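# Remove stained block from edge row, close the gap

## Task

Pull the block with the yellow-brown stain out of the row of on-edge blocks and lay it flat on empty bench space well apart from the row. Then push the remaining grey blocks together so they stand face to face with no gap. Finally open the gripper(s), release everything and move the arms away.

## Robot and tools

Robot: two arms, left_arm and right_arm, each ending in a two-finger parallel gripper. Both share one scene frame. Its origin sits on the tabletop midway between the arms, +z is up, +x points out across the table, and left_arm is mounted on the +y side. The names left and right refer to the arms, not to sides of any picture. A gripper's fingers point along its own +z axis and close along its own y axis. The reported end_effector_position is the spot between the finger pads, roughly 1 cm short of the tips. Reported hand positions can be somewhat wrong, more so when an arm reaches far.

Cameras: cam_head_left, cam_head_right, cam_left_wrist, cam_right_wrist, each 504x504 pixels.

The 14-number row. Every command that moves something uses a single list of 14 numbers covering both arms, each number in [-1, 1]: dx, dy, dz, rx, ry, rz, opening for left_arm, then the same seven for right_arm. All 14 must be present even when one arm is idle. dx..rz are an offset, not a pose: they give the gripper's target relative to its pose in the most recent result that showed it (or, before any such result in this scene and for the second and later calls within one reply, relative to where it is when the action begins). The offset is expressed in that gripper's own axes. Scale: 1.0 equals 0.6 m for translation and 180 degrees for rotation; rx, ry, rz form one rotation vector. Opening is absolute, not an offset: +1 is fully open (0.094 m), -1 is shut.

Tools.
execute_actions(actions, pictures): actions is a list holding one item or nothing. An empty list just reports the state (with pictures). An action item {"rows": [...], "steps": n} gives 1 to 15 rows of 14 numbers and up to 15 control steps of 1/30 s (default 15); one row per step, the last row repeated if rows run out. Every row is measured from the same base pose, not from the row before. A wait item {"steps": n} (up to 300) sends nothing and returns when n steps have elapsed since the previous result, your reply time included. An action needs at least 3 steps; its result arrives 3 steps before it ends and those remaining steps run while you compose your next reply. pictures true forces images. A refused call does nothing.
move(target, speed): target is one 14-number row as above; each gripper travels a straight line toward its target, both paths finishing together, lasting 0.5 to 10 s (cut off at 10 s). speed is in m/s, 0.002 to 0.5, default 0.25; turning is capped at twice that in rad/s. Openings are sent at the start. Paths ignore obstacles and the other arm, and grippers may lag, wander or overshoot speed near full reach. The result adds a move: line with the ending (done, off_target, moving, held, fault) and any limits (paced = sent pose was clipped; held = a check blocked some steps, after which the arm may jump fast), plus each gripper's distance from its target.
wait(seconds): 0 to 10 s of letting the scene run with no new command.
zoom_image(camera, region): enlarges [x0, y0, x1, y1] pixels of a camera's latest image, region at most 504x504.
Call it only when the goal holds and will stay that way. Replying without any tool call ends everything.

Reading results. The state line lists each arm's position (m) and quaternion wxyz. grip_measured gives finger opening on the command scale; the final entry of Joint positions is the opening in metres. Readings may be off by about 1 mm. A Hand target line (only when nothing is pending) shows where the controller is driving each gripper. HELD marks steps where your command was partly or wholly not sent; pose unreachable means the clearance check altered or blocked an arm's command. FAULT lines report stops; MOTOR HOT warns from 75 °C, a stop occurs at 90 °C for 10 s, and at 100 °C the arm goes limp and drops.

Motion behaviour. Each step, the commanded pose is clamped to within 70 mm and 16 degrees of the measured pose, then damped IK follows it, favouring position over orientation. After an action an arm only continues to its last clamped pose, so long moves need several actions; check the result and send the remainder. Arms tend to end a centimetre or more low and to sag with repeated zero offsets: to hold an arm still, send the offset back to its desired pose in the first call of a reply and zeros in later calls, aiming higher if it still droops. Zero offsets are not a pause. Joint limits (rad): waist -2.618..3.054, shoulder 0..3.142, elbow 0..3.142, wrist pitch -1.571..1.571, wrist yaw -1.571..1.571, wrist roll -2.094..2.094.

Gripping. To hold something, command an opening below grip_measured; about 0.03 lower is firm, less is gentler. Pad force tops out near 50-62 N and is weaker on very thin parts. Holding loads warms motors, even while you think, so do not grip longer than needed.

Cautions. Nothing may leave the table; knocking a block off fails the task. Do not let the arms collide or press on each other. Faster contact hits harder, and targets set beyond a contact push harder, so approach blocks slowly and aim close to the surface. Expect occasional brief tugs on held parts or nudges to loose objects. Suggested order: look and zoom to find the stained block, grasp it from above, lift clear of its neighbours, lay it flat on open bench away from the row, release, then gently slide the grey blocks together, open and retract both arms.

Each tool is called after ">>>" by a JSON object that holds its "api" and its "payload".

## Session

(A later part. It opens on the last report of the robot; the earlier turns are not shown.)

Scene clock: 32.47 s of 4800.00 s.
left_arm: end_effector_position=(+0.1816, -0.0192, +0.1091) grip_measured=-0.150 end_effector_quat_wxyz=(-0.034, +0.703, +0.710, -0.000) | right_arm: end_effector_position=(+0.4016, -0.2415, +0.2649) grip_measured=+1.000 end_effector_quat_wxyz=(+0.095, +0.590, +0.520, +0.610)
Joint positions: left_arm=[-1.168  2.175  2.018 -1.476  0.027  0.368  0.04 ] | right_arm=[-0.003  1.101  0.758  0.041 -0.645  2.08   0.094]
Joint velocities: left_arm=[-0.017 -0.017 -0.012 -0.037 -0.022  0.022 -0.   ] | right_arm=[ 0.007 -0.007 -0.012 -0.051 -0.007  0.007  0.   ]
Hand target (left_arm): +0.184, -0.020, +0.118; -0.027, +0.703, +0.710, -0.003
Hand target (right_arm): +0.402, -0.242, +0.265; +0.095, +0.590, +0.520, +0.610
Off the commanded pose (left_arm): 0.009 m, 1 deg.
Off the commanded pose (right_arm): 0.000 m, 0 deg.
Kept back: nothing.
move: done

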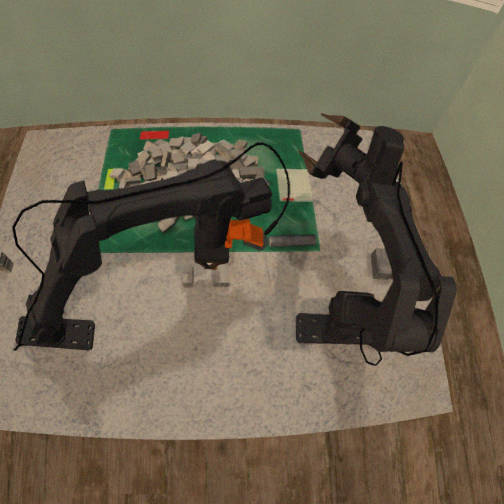

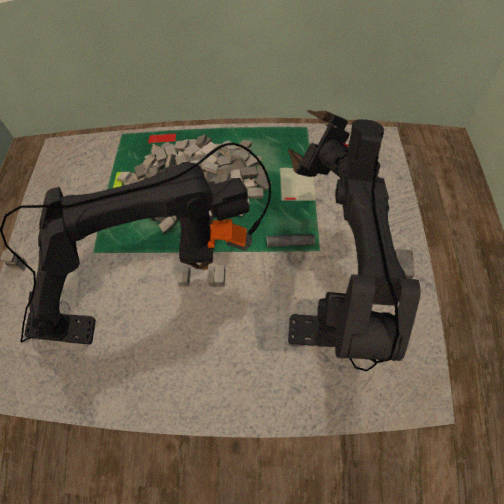

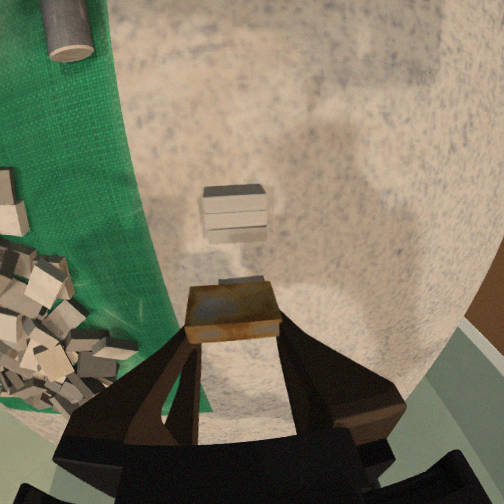

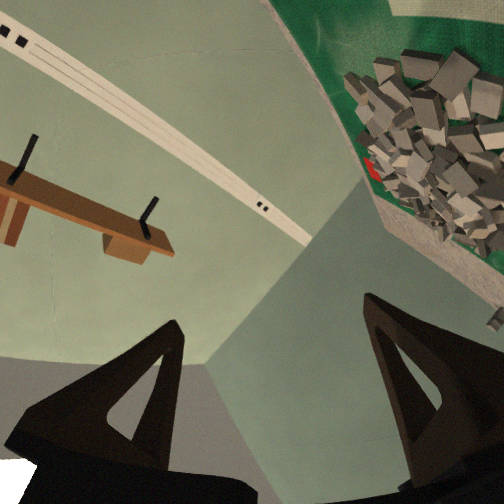

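>>> {"api": "execute_actions", "payload": {"actions": []}}

>>> {"api": "move", "payload": {"target": [-0.17,0,-0.03,0,-0.35,0,-0.25,0,0,0,0,0,0,1], "speed": 0.12}}

Scene clock: 33.10 s of 4800.00 s.
left_arm: end_effector_position=(+0.1815, -0.0189, +0.1091) grip_measured=-0.150 end_effector_quat_wxyz=(-0.034, +0.703, +0.710, +0.000) | right_arm: end_effector_position=(+0.4016, -0.2415, +0.2649) grip_measured=+1.000 end_effector_quat_wxyz=(+0.095, +0.590, +0.520, +0.610)
Joint positions: left_arm=[-1.168  2.175  2.018 -1.477  0.027  0.368  0.04 ] | right_arm=[-0.003  1.101  0.758  0.041 -0.645  2.08   0.094]
Joint velocities: left_arm=[-0.007 -0.002 -0.022 -0.007  0.022 -0.022  0.001] | right_arm=[ 0.012 -0.012 -0.002 -0.022 -0.022 -0.037  0.   ]
Hand target (left_arm): +0.184, -0.020, +0.118; -0.027, +0.703, +0.710, -0.003
Hand target (right_arm): +0.402, -0.242, +0.265; +0.095, +0.590, +0.520, +0.610
Off the commanded pose (left_arm): 0.009 m, 1 deg.
Off the commanded pose (right_arm): 0.000 m, 0 deg.
Kept back: nothing.
Steps of this call (steps 1 to 19: nothing new was sent). Readings (end_effector_position):
1: left_arm (+0.1816, -0.0191, +0.1091) | right_arm (+0.4016, -0.2415, +0.2649)
2: left_arm (+0.1816, -0.0191, +0.1091) | right_arm (+0.4016, -0.2415, +0.2649)
4: left_arm (+0.1815, -0.0190, +0.1091) | right_arm (+0.4016, -0.2415, +0.2649)
8: left_arm (+0.1815, -0.0189, +0.1091) | right_arm (+0.4016, -0.2415, +0.2649)
19: the state above

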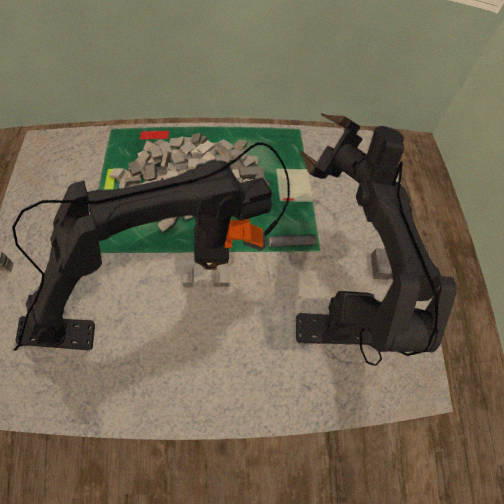

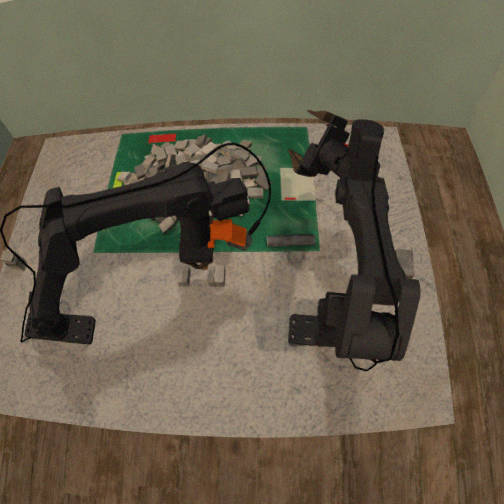

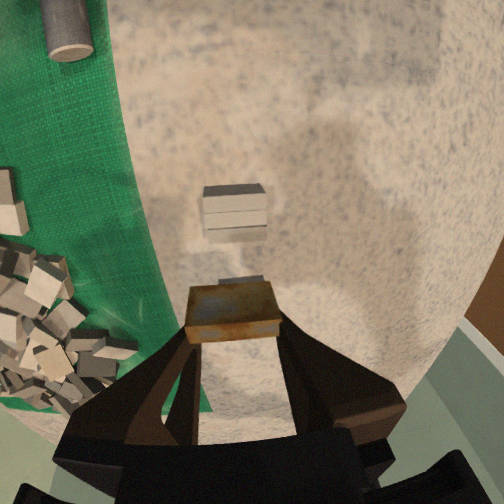

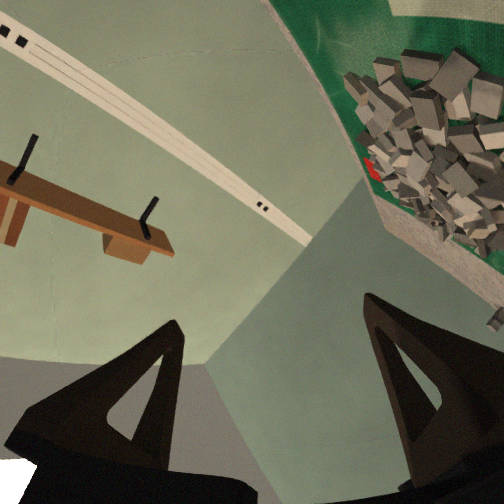

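Scene clock: 38.27 s of 4800.00 s.
left_arm: end_effector_position=(+0.1817, -0.1230, +0.1219) grip_measured=-0.150 end_effector_quat_wxyz=(+0.342, +0.610, +0.620, -0.357) | right_arm: end_effector_position=(+0.4016, -0.2415, +0.2649) grip_measured=+1.000 end_effector_quat_wxyz=(+0.095, +0.590, +0.520, +0.610)
Joint positions: left_arm=[-1.126  1.809  1.057  0.172  0.368  0.202  0.04 ] | right_arm=[-0.003  1.101  0.758  0.041 -0.645  2.08   0.094]
Joint velocities: left_arm=[ 0.002  0.007  0.012  0.022  0.022 -0.007 -0.   ] | right_arm=[-0.007 -0.017  0.007 -0.022 -0.037 -0.022  0.   ]
Hand target (left_arm): +0.184, -0.121, +0.123; +0.343, +0.604, +0.620, -0.364
Hand target (right_arm): +0.402, -0.242, +0.265; +0.095, +0.590, +0.520, +0.610
Off the commanded pose (left_arm): 0.002 m, 2 deg.
Off the commanded pose (right_arm): 0.000 m, 0 deg.
Kept back: nothing.
move: done

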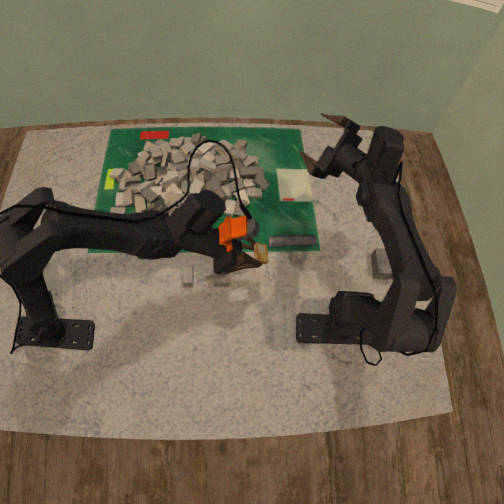

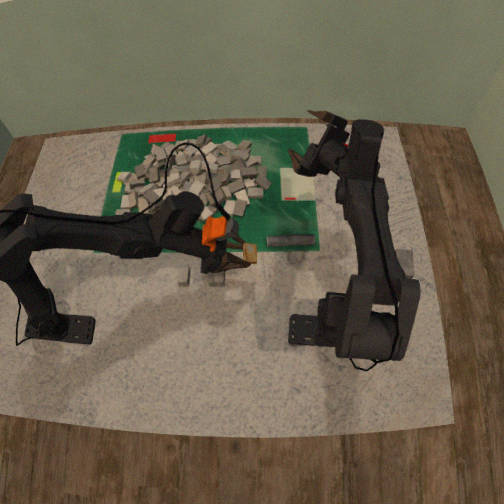

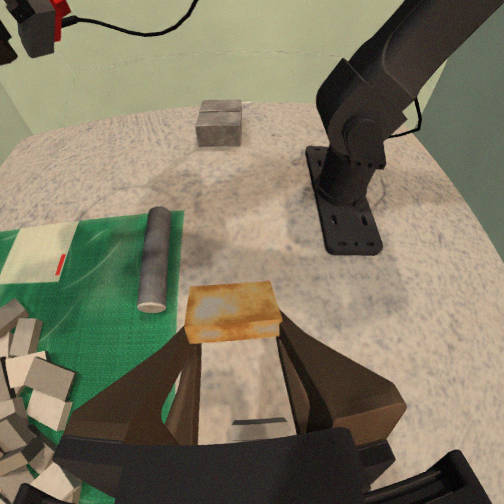

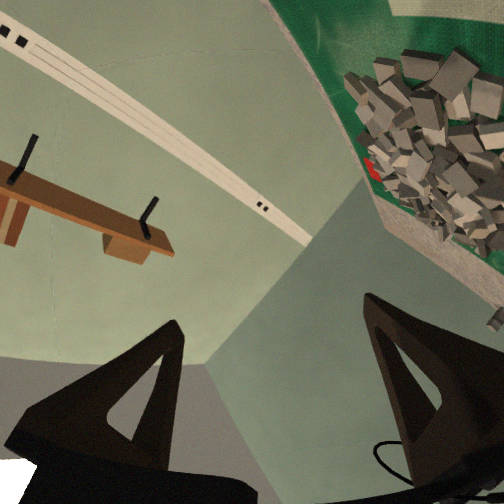

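>>> {"api": "move", "payload": {"target": [0.055,-0.045,0.11,0,-0.07,0,-0.25,0,0,0,0,0,0,1], "speed": 0.1}}

Scene clock: 40.27 s of 4800.00 s.
left_arm: end_effector_position=(+0.1579, -0.1634, +0.0644) grip_measured=-0.150 end_effector_quat_wxyz=(+0.410, +0.569, +0.578, -0.418) | right_arm: end_effector_position=(+0.4016, -0.2415, +0.2649) grip_measured=+1.000 end_effector_quat_wxyz=(+0.095, +0.590, +0.520, +0.610)
Joint positions: left_arm=[-1.215  2.111  0.947  0.827  0.315  0.091  0.04 ] | right_arm=[-0.003  1.101  0.758  0.041 -0.645  2.08   0.094]
Joint velocities: left_arm=[ 0.002  0.017 -0.007 -0.022  0.037 -0.022 -0.001] | right_arm=[ 0.002 -0.002 -0.002 -0.022 -0.022 -0.066  0.   ]
Hand target (left_arm): +0.153, -0.163, +0.060; +0.408, +0.567, +0.579, -0.421
Hand target (right_arm): +0.402, -0.242, +0.265; +0.095, +0.590, +0.520, +0.610
Off the commanded pose (left_arm): 0.006 m, 1 deg.
Off the commanded pose (right_arm): 0.000 m, 0 deg.
Kept back: nothing.
move: done

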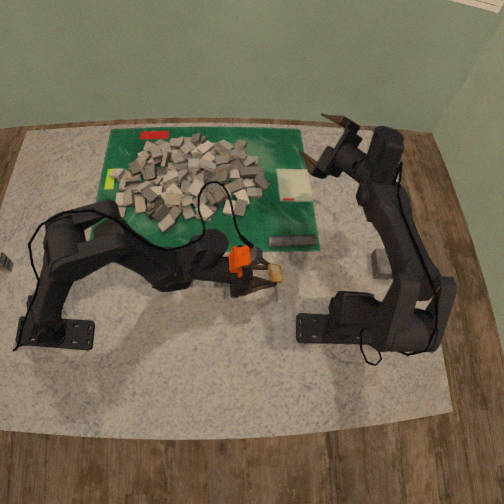

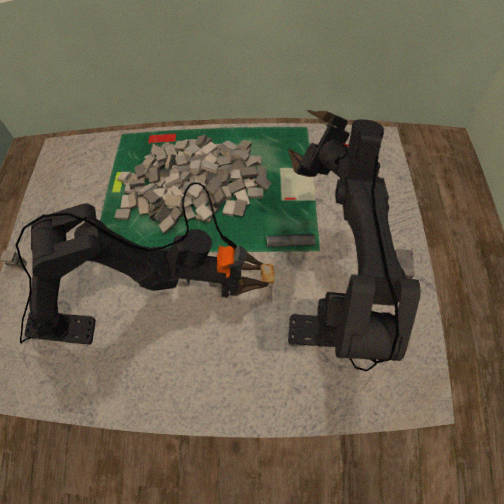

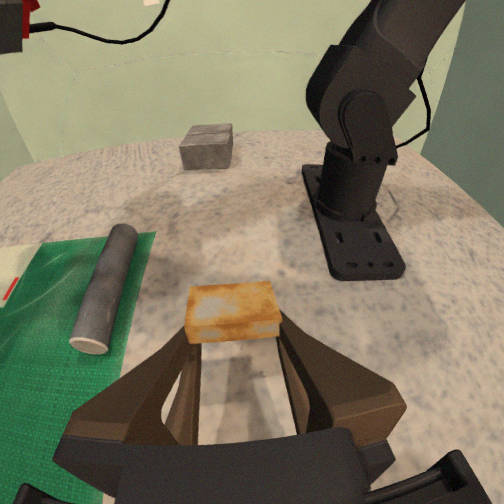

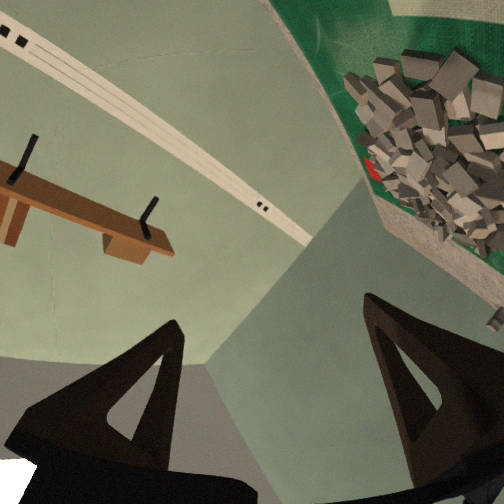

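>>> {"api": "move", "payload": {"target": [0.045,0,0.047,0,0,0,-0.25,0,0,0,0,0,0,1], "speed": 0.06}}

Scene clock: 41.47 s of 4800.00 s.
left_arm: end_effector_position=(+0.1605, -0.1762, +0.0355) grip_measured=-0.150 end_effector_quat_wxyz=(+0.414, +0.568, +0.576, -0.417) | right_arm: end_effector_position=(+0.4016, -0.2415, +0.2649) grip_measured=+1.000 end_effector_quat_wxyz=(+0.095, +0.590, +0.520, +0.610)
Joint positions: left_arm=[-1.22   2.24   1.     0.909  0.306  0.092  0.04 ] | right_arm=[-0.003  1.101  0.758  0.041 -0.645  2.08   0.094]
Joint velocities: left_arm=[ 0.002  0.017  0.022 -0.066 -0.037  0.022 -0.001] | right_arm=[-0.017  0.002 -0.007  0.066  0.022 -0.007  0.   ]
Hand target (left_arm): +0.157, -0.181, +0.030; +0.410, +0.569, +0.578, -0.418
Hand target (right_arm): +0.402, -0.242, +0.265; +0.095, +0.590, +0.520, +0.610
Off the commanded pose (left_arm): 0.008 m, 0 deg.
Off the commanded pose (right_arm): 0.000 m, 0 deg.
Kept back: nothing.
move: done

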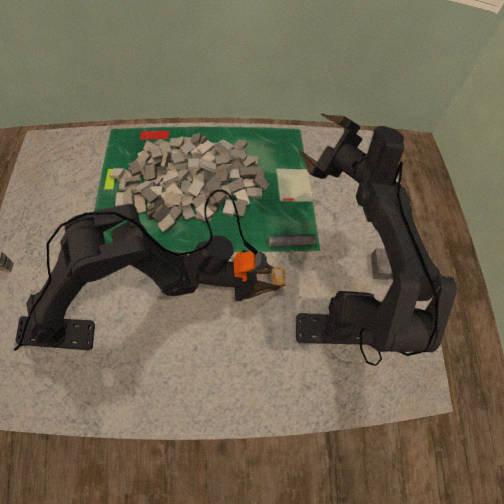

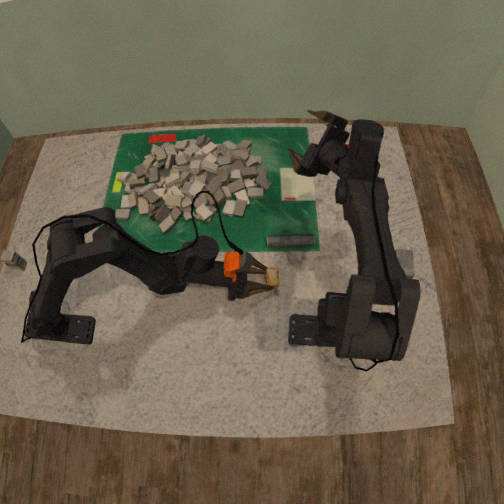

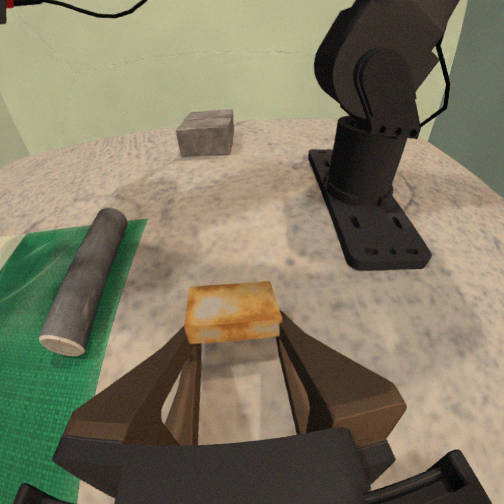

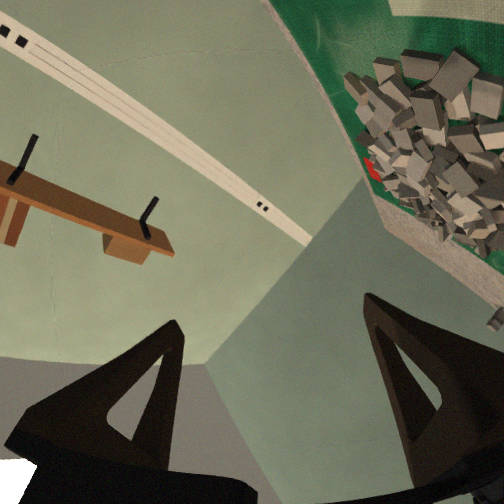

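A bit lower, then release.

>>> {"api": "move", "payload": {"target": [0.028,0,0.003,0,0,0,-0.25,0,0,0,0,0,0,1], "speed": 0.04}}

>>> {"api": "move", "payload": {"target": [0,0,0,0,0,0,0.4,0,0,0,0,0,0,1]}}

Scene clock: 42.47 s of 4800.00 s.
left_arm: end_effector_position=(+0.1615, -0.1790, +0.0389) grip_measured=-0.150 end_effector_quat_wxyz=(+0.429, +0.563, +0.565, -0.425) | right_arm: end_effector_position=(+0.4016, -0.2415, +0.2649) grip_measured=+1.000 end_effector_quat_wxyz=(+0.095, +0.590, +0.520, +0.610)
Joint positions: left_arm=[-1.22   2.261  1.     0.973  0.306  0.092  0.04 ] | right_arm=[-0.003  1.101  0.758  0.041 -0.645  2.08   0.094]
Joint velocities: left_arm=[-0.007  0.007 -0.002 -0.022 -0.007 -0.007 -0.001] | right_arm=[ 0.002 -0.007 -0.002  0.022 -0.037  0.051  0.   ]
Hand target (left_arm): +0.160, -0.172, +0.019; +0.413, +0.568, +0.576, -0.417
Hand target (right_arm): +0.402, -0.242, +0.265; +0.095, +0.590, +0.520, +0.610
Off the commanded pose (left_arm): 0.021 m, 2 deg.
Off the commanded pose (right_arm): 0.000 m, 0 deg.
Kept back: nothing.
move: off_target (left_arm)

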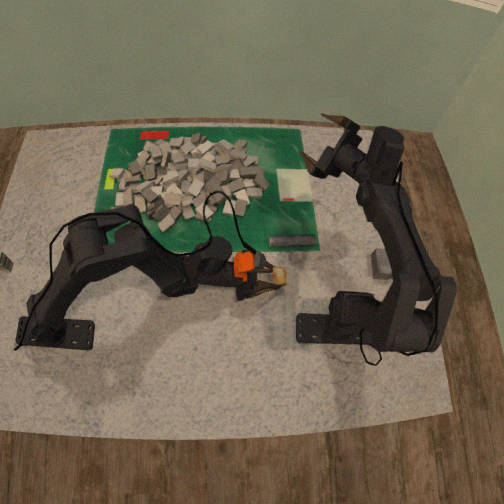

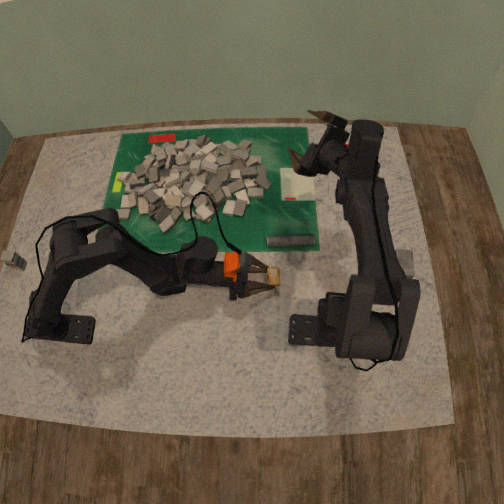

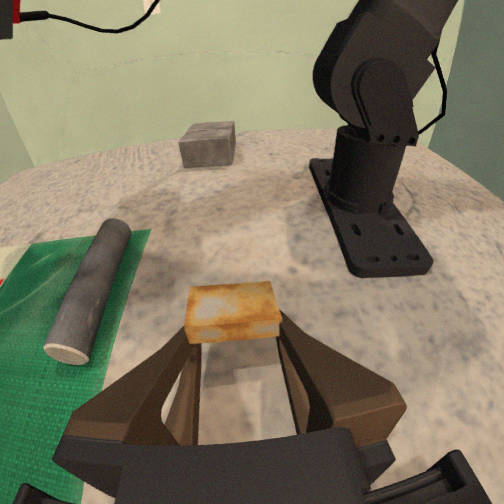

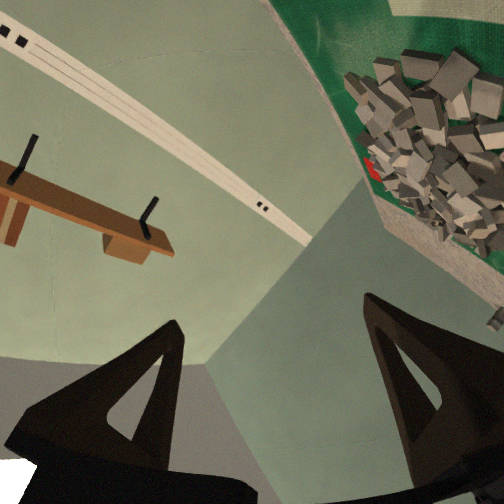

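Scene clock: 42.97 s of 4800.00 s.
left_arm: end_effector_position=(+0.1615, -0.1791, +0.0394) grip_measured=+0.397 end_effector_quat_wxyz=(+0.430, +0.562, +0.564, -0.425) | right_arm: end_effector_position=(+0.4016, -0.2415, +0.2649) grip_measured=+1.000 end_effector_quat_wxyz=(+0.095, +0.590, +0.520, +0.610)
Joint positions: left_arm=[-1.22   2.261  1.     0.976  0.306  0.092  0.066] | right_arm=[-0.003  1.101  0.758  0.041 -0.645  2.08   0.094]
Joint velocities: left_arm=[-0.007 -0.022 -0.007 -0.066 -0.022  0.007  0.001] | right_arm=[-0.012  0.022 -0.002 -0.037  0.022  0.051  0.   ]
Hand target (left_arm): +0.161, -0.179, +0.039; +0.429, +0.563, +0.565, -0.425
Hand target (right_arm): +0.402, -0.242, +0.265; +0.095, +0.590, +0.520, +0.610
Off the commanded pose (left_arm): 0.001 m, 0 deg.
Off the commanded pose (right_arm): 0.000 m, 0 deg.
Kept back: nothing.
move: done

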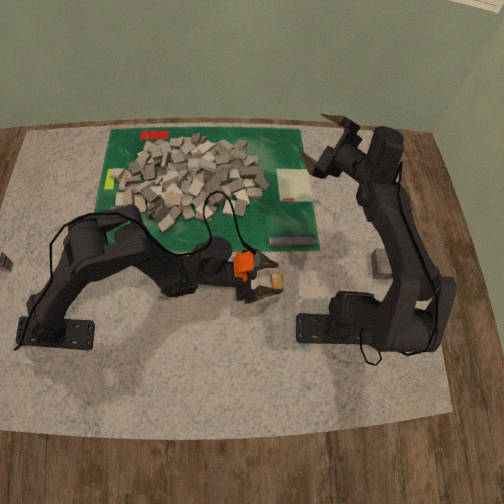

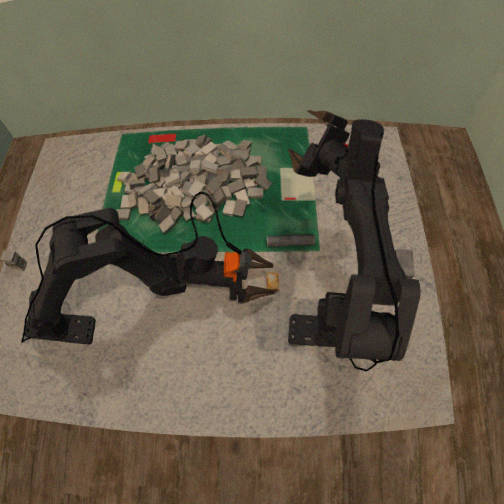

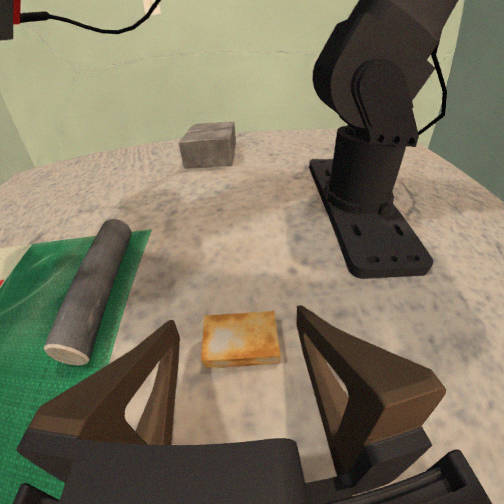

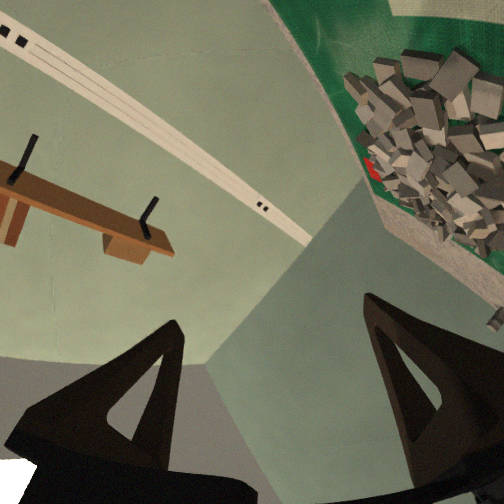

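>>> {"api": "move", "payload": {"target": [-0.17,0,-0.06,0,0,0,0.6,0,0,0,0,0,0,1]}}

Scene clock: 44.43 s of 4800.00 s.
left_arm: end_effector_position=(+0.1586, -0.1705, +0.1437) grip_measured=+0.597 end_effector_quat_wxyz=(+0.432, +0.561, +0.562, -0.427) | right_arm: end_effector_position=(+0.4016, -0.2415, +0.2649) grip_measured=+1.000 end_effector_quat_wxyz=(+0.095, +0.590, +0.520, +0.610)
Joint positions: left_arm=[-1.22   1.928  1.02   0.629  0.306  0.092  0.075] | right_arm=[-0.003  1.101  0.758  0.041 -0.645  2.08   0.094]
Joint velocities: left_arm=[-0.007 -0.007  0.002 -0.022  0.007 -0.081  0.001] | right_arm=[-0.002 -0.007 -0.012 -0.051  0.066 -0.051  0.   ]
Hand target (left_arm): +0.161, -0.172, +0.148; +0.430, +0.562, +0.564, -0.426
Hand target (right_arm): +0.402, -0.242, +0.265; +0.095, +0.590, +0.520, +0.610
Off the commanded pose (left_arm): 0.005 m, 0 deg.
Off the commanded pose (right_arm): 0.000 m, 0 deg.
Kept back: nothing.
move: done

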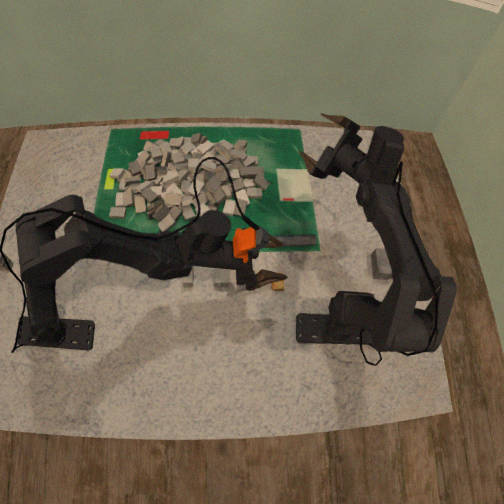

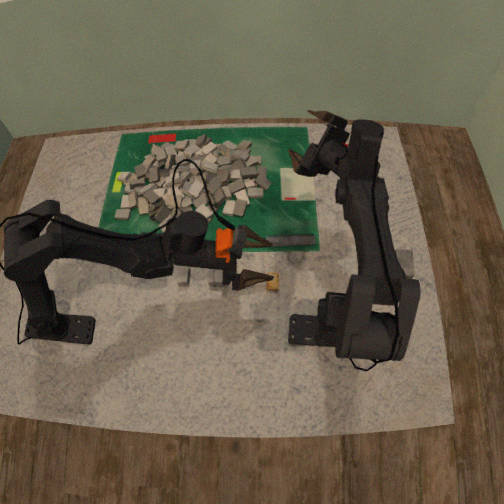

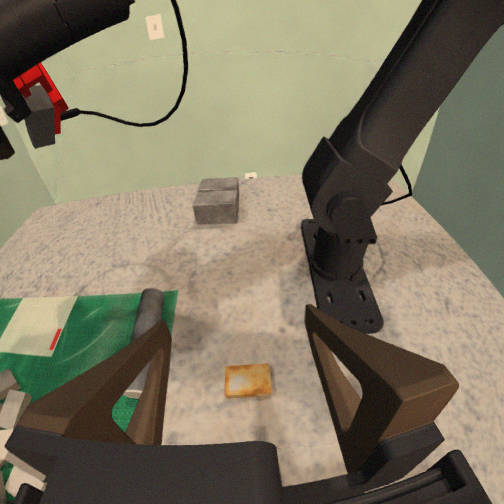

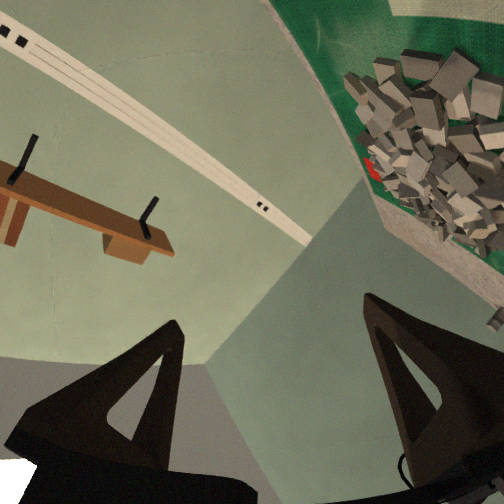

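>>> {"api": "move", "payload": {"target": [0.158,0.027,-0.308,0,0.415,0,0.5,0,0,0,0,0,0,1]}}

Scene clock: 47.90 s of 4800.00 s.
left_arm: end_effector_position=(+0.1661, +0.0325, +0.0997) grip_measured=+0.503 end_effector_quat_wxyz=(+0.003, +0.704, +0.710, -0.008) | right_arm: end_effector_position=(+0.4016, -0.2415, +0.2649) grip_measured=+1.000 end_effector_quat_wxyz=(+0.095, +0.590, +0.520, +0.610)
Joint positions: left_arm=[-1.162  1.871  1.541 -1.229  0.013  0.373  0.071] | right_arm=[-0.003  1.101  0.758  0.041 -0.645  2.08   0.094]
Joint velocities: left_arm=[-0.002 -0.002 -0.007 -0.007  0.007 -0.037 -0.   ] | right_arm=[ 0.007  0.002 -0.037 -0.007  0.051 -0.037  0.   ]
Hand target (left_arm): +0.172, +0.032, +0.101; -0.000, +0.703, +0.711, -0.003
Hand target (right_arm): +0.402, -0.242, +0.265; +0.095, +0.590, +0.520, +0.610
Off the commanded pose (left_arm): 0.008 m, 1 deg.
Off the commanded pose (right_arm): 0.000 m, 0 deg.
Kept back: nothing.
move: done

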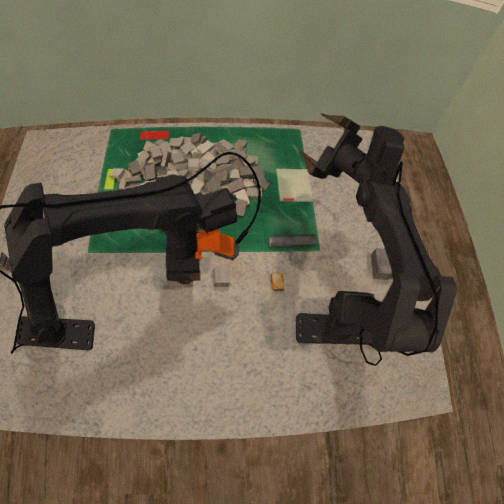

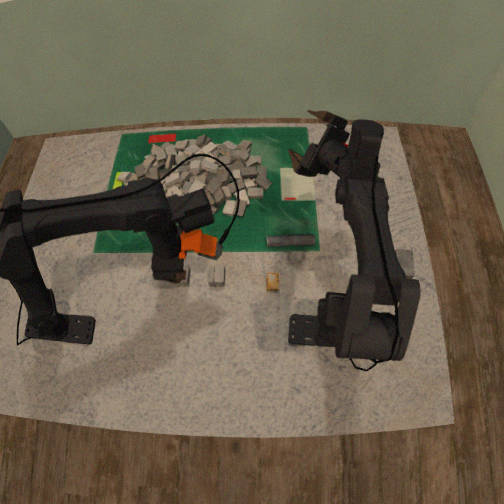

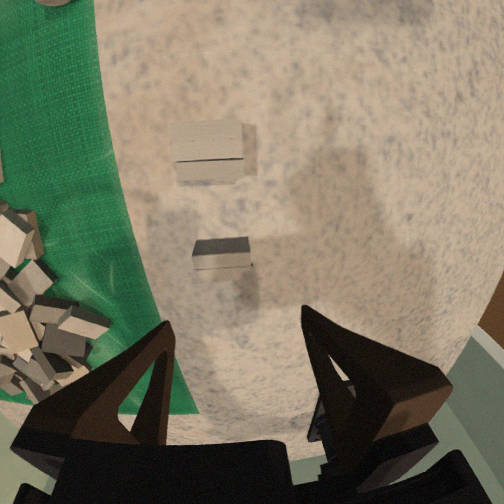

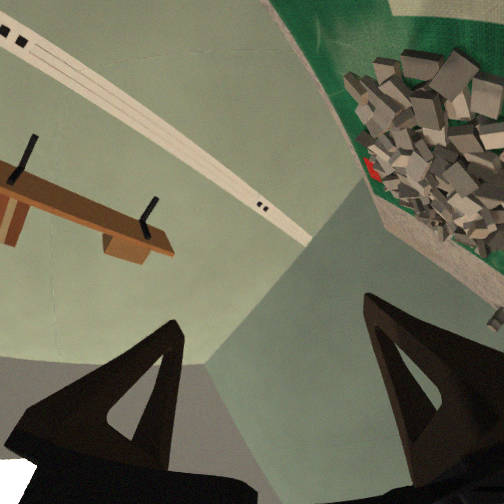

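Descend to (0.176, 0.032, 0.03).

>>> {"api": "move", "payload": {"target": [0,0.022,0.132,0,0,0,0.5,0,0,0,0,0,0,1], "speed": 0.1}}

Scene clock: 49.50 s of 4800.00 s.
left_arm: end_effector_position=(+0.1771, +0.0276, +0.0289) grip_measured=+0.503 end_effector_quat_wxyz=(+0.010, +0.704, +0.710, -0.011) | right_arm: end_effector_position=(+0.4016, -0.2415, +0.2649) grip_measured=+1.000 end_effector_quat_wxyz=(+0.095, +0.590, +0.520, +0.610)
Joint positions: left_arm=[-1.139  1.948  1.357 -0.953  0.012  0.397  0.071] | right_arm=[-0.003  1.101  0.758  0.041 -0.645  2.08   0.094]
Joint velocities: left_arm=[-0.002  0.037 -0.007  0.066 -0.051  0.066 -0.001] | right_arm=[-0.012 -0.022 -0.002 -0.066  0.022 -0.081  0.   ]
Hand target (left_arm): +0.179, +0.032, +0.021; +0.003, +0.704, +0.710, -0.008
Hand target (right_arm): +0.402, -0.242, +0.265; +0.095, +0.590, +0.520, +0.610
Off the commanded pose (left_arm): 0.009 m, 1 deg.
Off the commanded pose (right_arm): 0.000 m, 0 deg.
Kept back: nothing.
move: done

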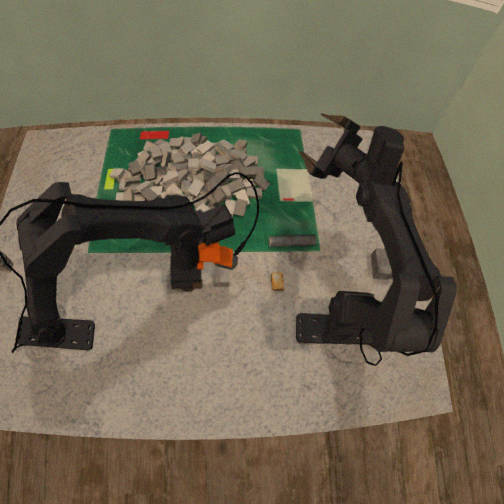

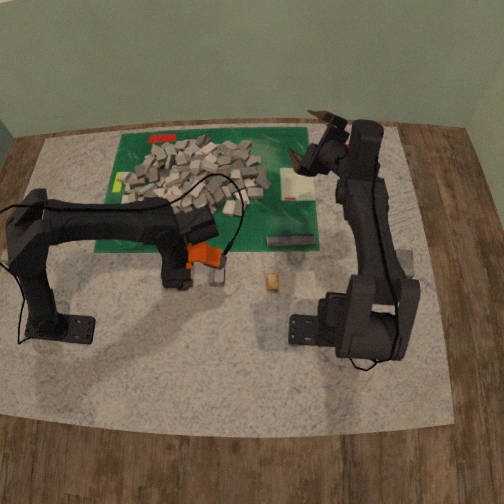

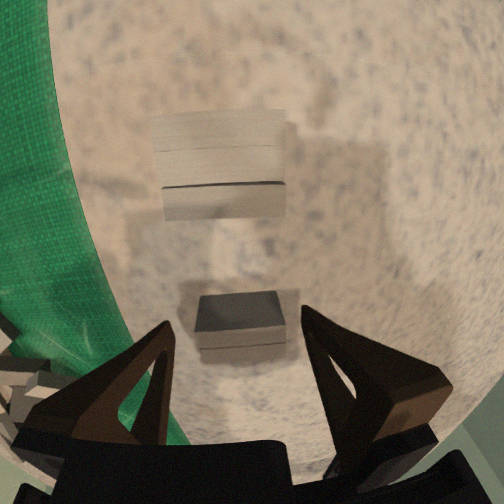

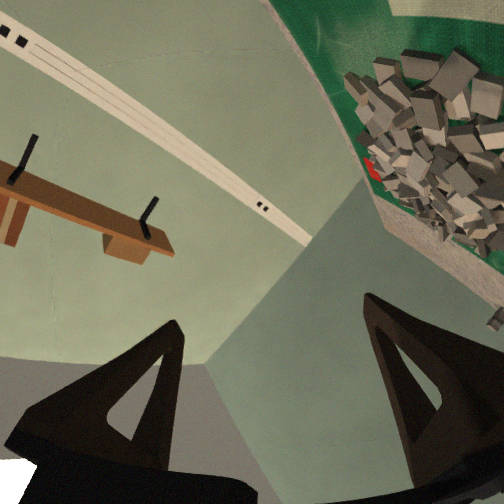

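>>> {"api": "move", "payload": {"target": [0,0,0,0,0,0,-0.25,0,0,0,0,0,0,1]}}

>>> {"api": "move", "payload": {"target": [-0.07,0,-0.004,0,0,0,-0.25,0,0,0,0,0,0,1], "speed": 0.06}}

Scene clock: 50.43 s of 4800.00 s.
left_arm: end_effector_position=(+0.1770, +0.0274, +0.0290) grip_measured=-0.117 end_effector_quat_wxyz=(+0.010, +0.704, +0.710, -0.011) | right_arm: end_effector_position=(+0.4016, -0.2415, +0.2649) grip_measured=+1.000 end_effector_quat_wxyz=(+0.095, +0.590, +0.520, +0.610)
Joint positions: left_arm=[-1.139  1.948  1.357 -0.952  0.013  0.397  0.041] | right_arm=[-0.003  1.101  0.758  0.041 -0.645  2.08   0.094]
Joint velocities: left_arm=[-0.007  0.012  0.002  0.051 -0.007  0.007  0.001] | right_arm=[ 0.012 -0.002  0.017  0.007  0.066 -0.007  0.   ]
Hand target (left_arm): +0.177, +0.028, +0.029; +0.010, +0.704, +0.710, -0.010
Hand target (right_arm): +0.402, -0.242, +0.265; +0.095, +0.590, +0.520, +0.610
Off the commanded pose (left_arm): 0.000 m, 0 deg.
Off the commanded pose (right_arm): 0.000 m, 0 deg.
Kept back: nothing.
move: done

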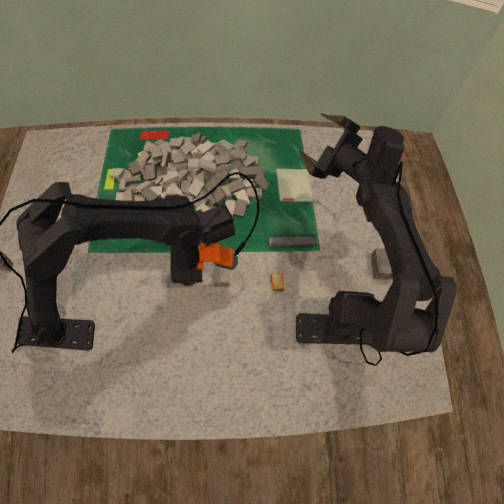

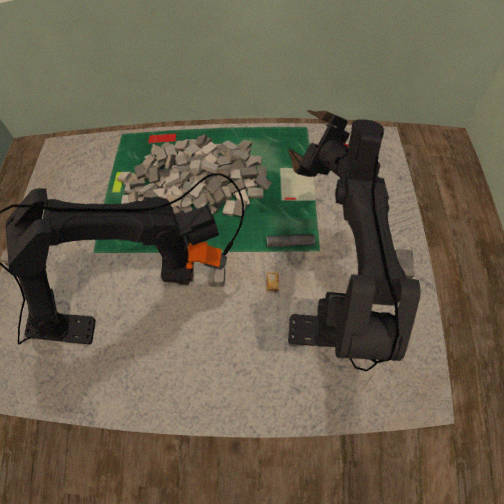

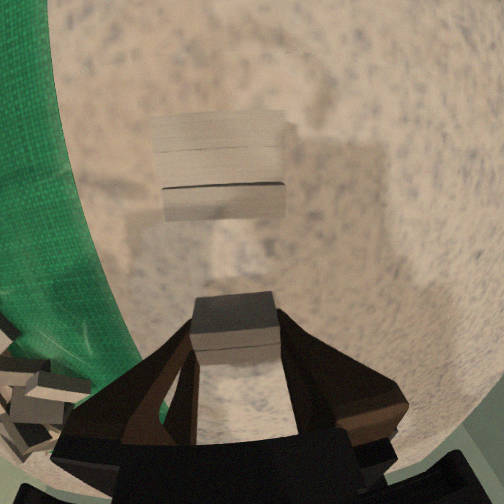

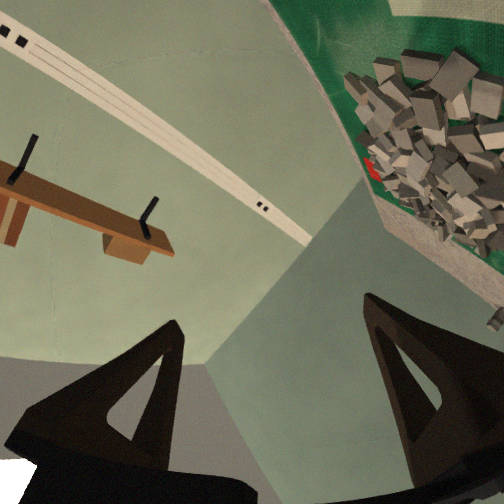

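Scene clock: 51.43 s of 4800.00 s.
left_arm: end_effector_position=(+0.1801, -0.0089, +0.0303) grip_measured=-0.117 end_effector_quat_wxyz=(+0.011, +0.704, +0.710, -0.012) | right_arm: end_effector_position=(+0.4016, -0.2415, +0.2649) grip_measured=+1.000 end_effector_quat_wxyz=(+0.095, +0.590, +0.520, +0.610)
Joint positions: left_arm=[-1.169  2.071  1.543 -1.013  0.012  0.369  0.041] | right_arm=[-0.003  1.101  0.758  0.041 -0.645  2.08   0.094]
Joint velocities: left_arm=[ 0.007  0.007 -0.002  0.037  0.081 -0.007 -0.001] | right_arm=[-0.002  0.007  0.002 -0.066 -0.037 -0.022  0.   ]
Hand target (left_arm): +0.177, -0.014, +0.032; +0.010, +0.704, +0.710, -0.012
Hand target (right_arm): +0.402, -0.242, +0.265; +0.095, +0.590, +0.520, +0.610
Off the commanded pose (left_arm): 0.007 m, 0 deg.
Off the commanded pose (right_arm): 0.000 m, 0 deg.
Kept back: nothing.
move: done

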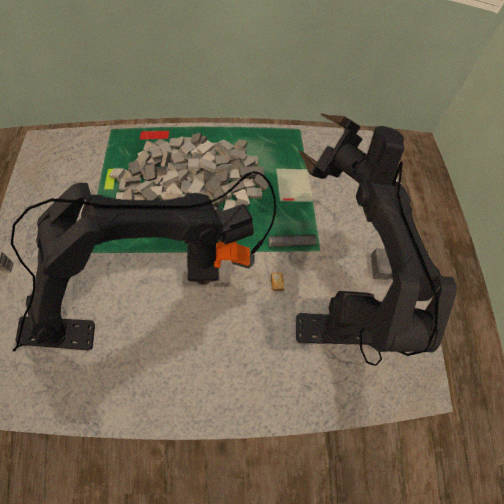

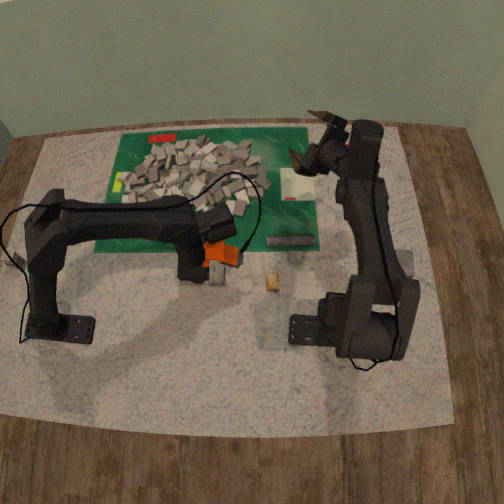

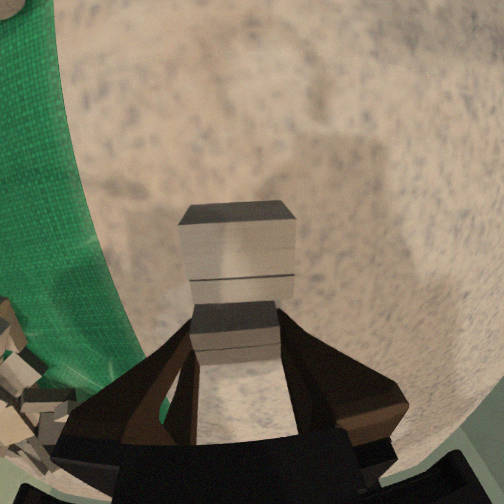

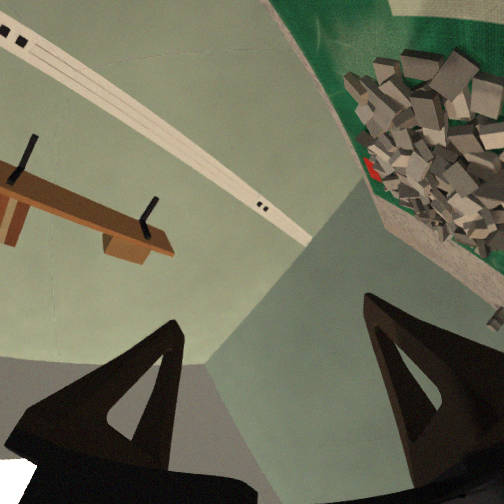

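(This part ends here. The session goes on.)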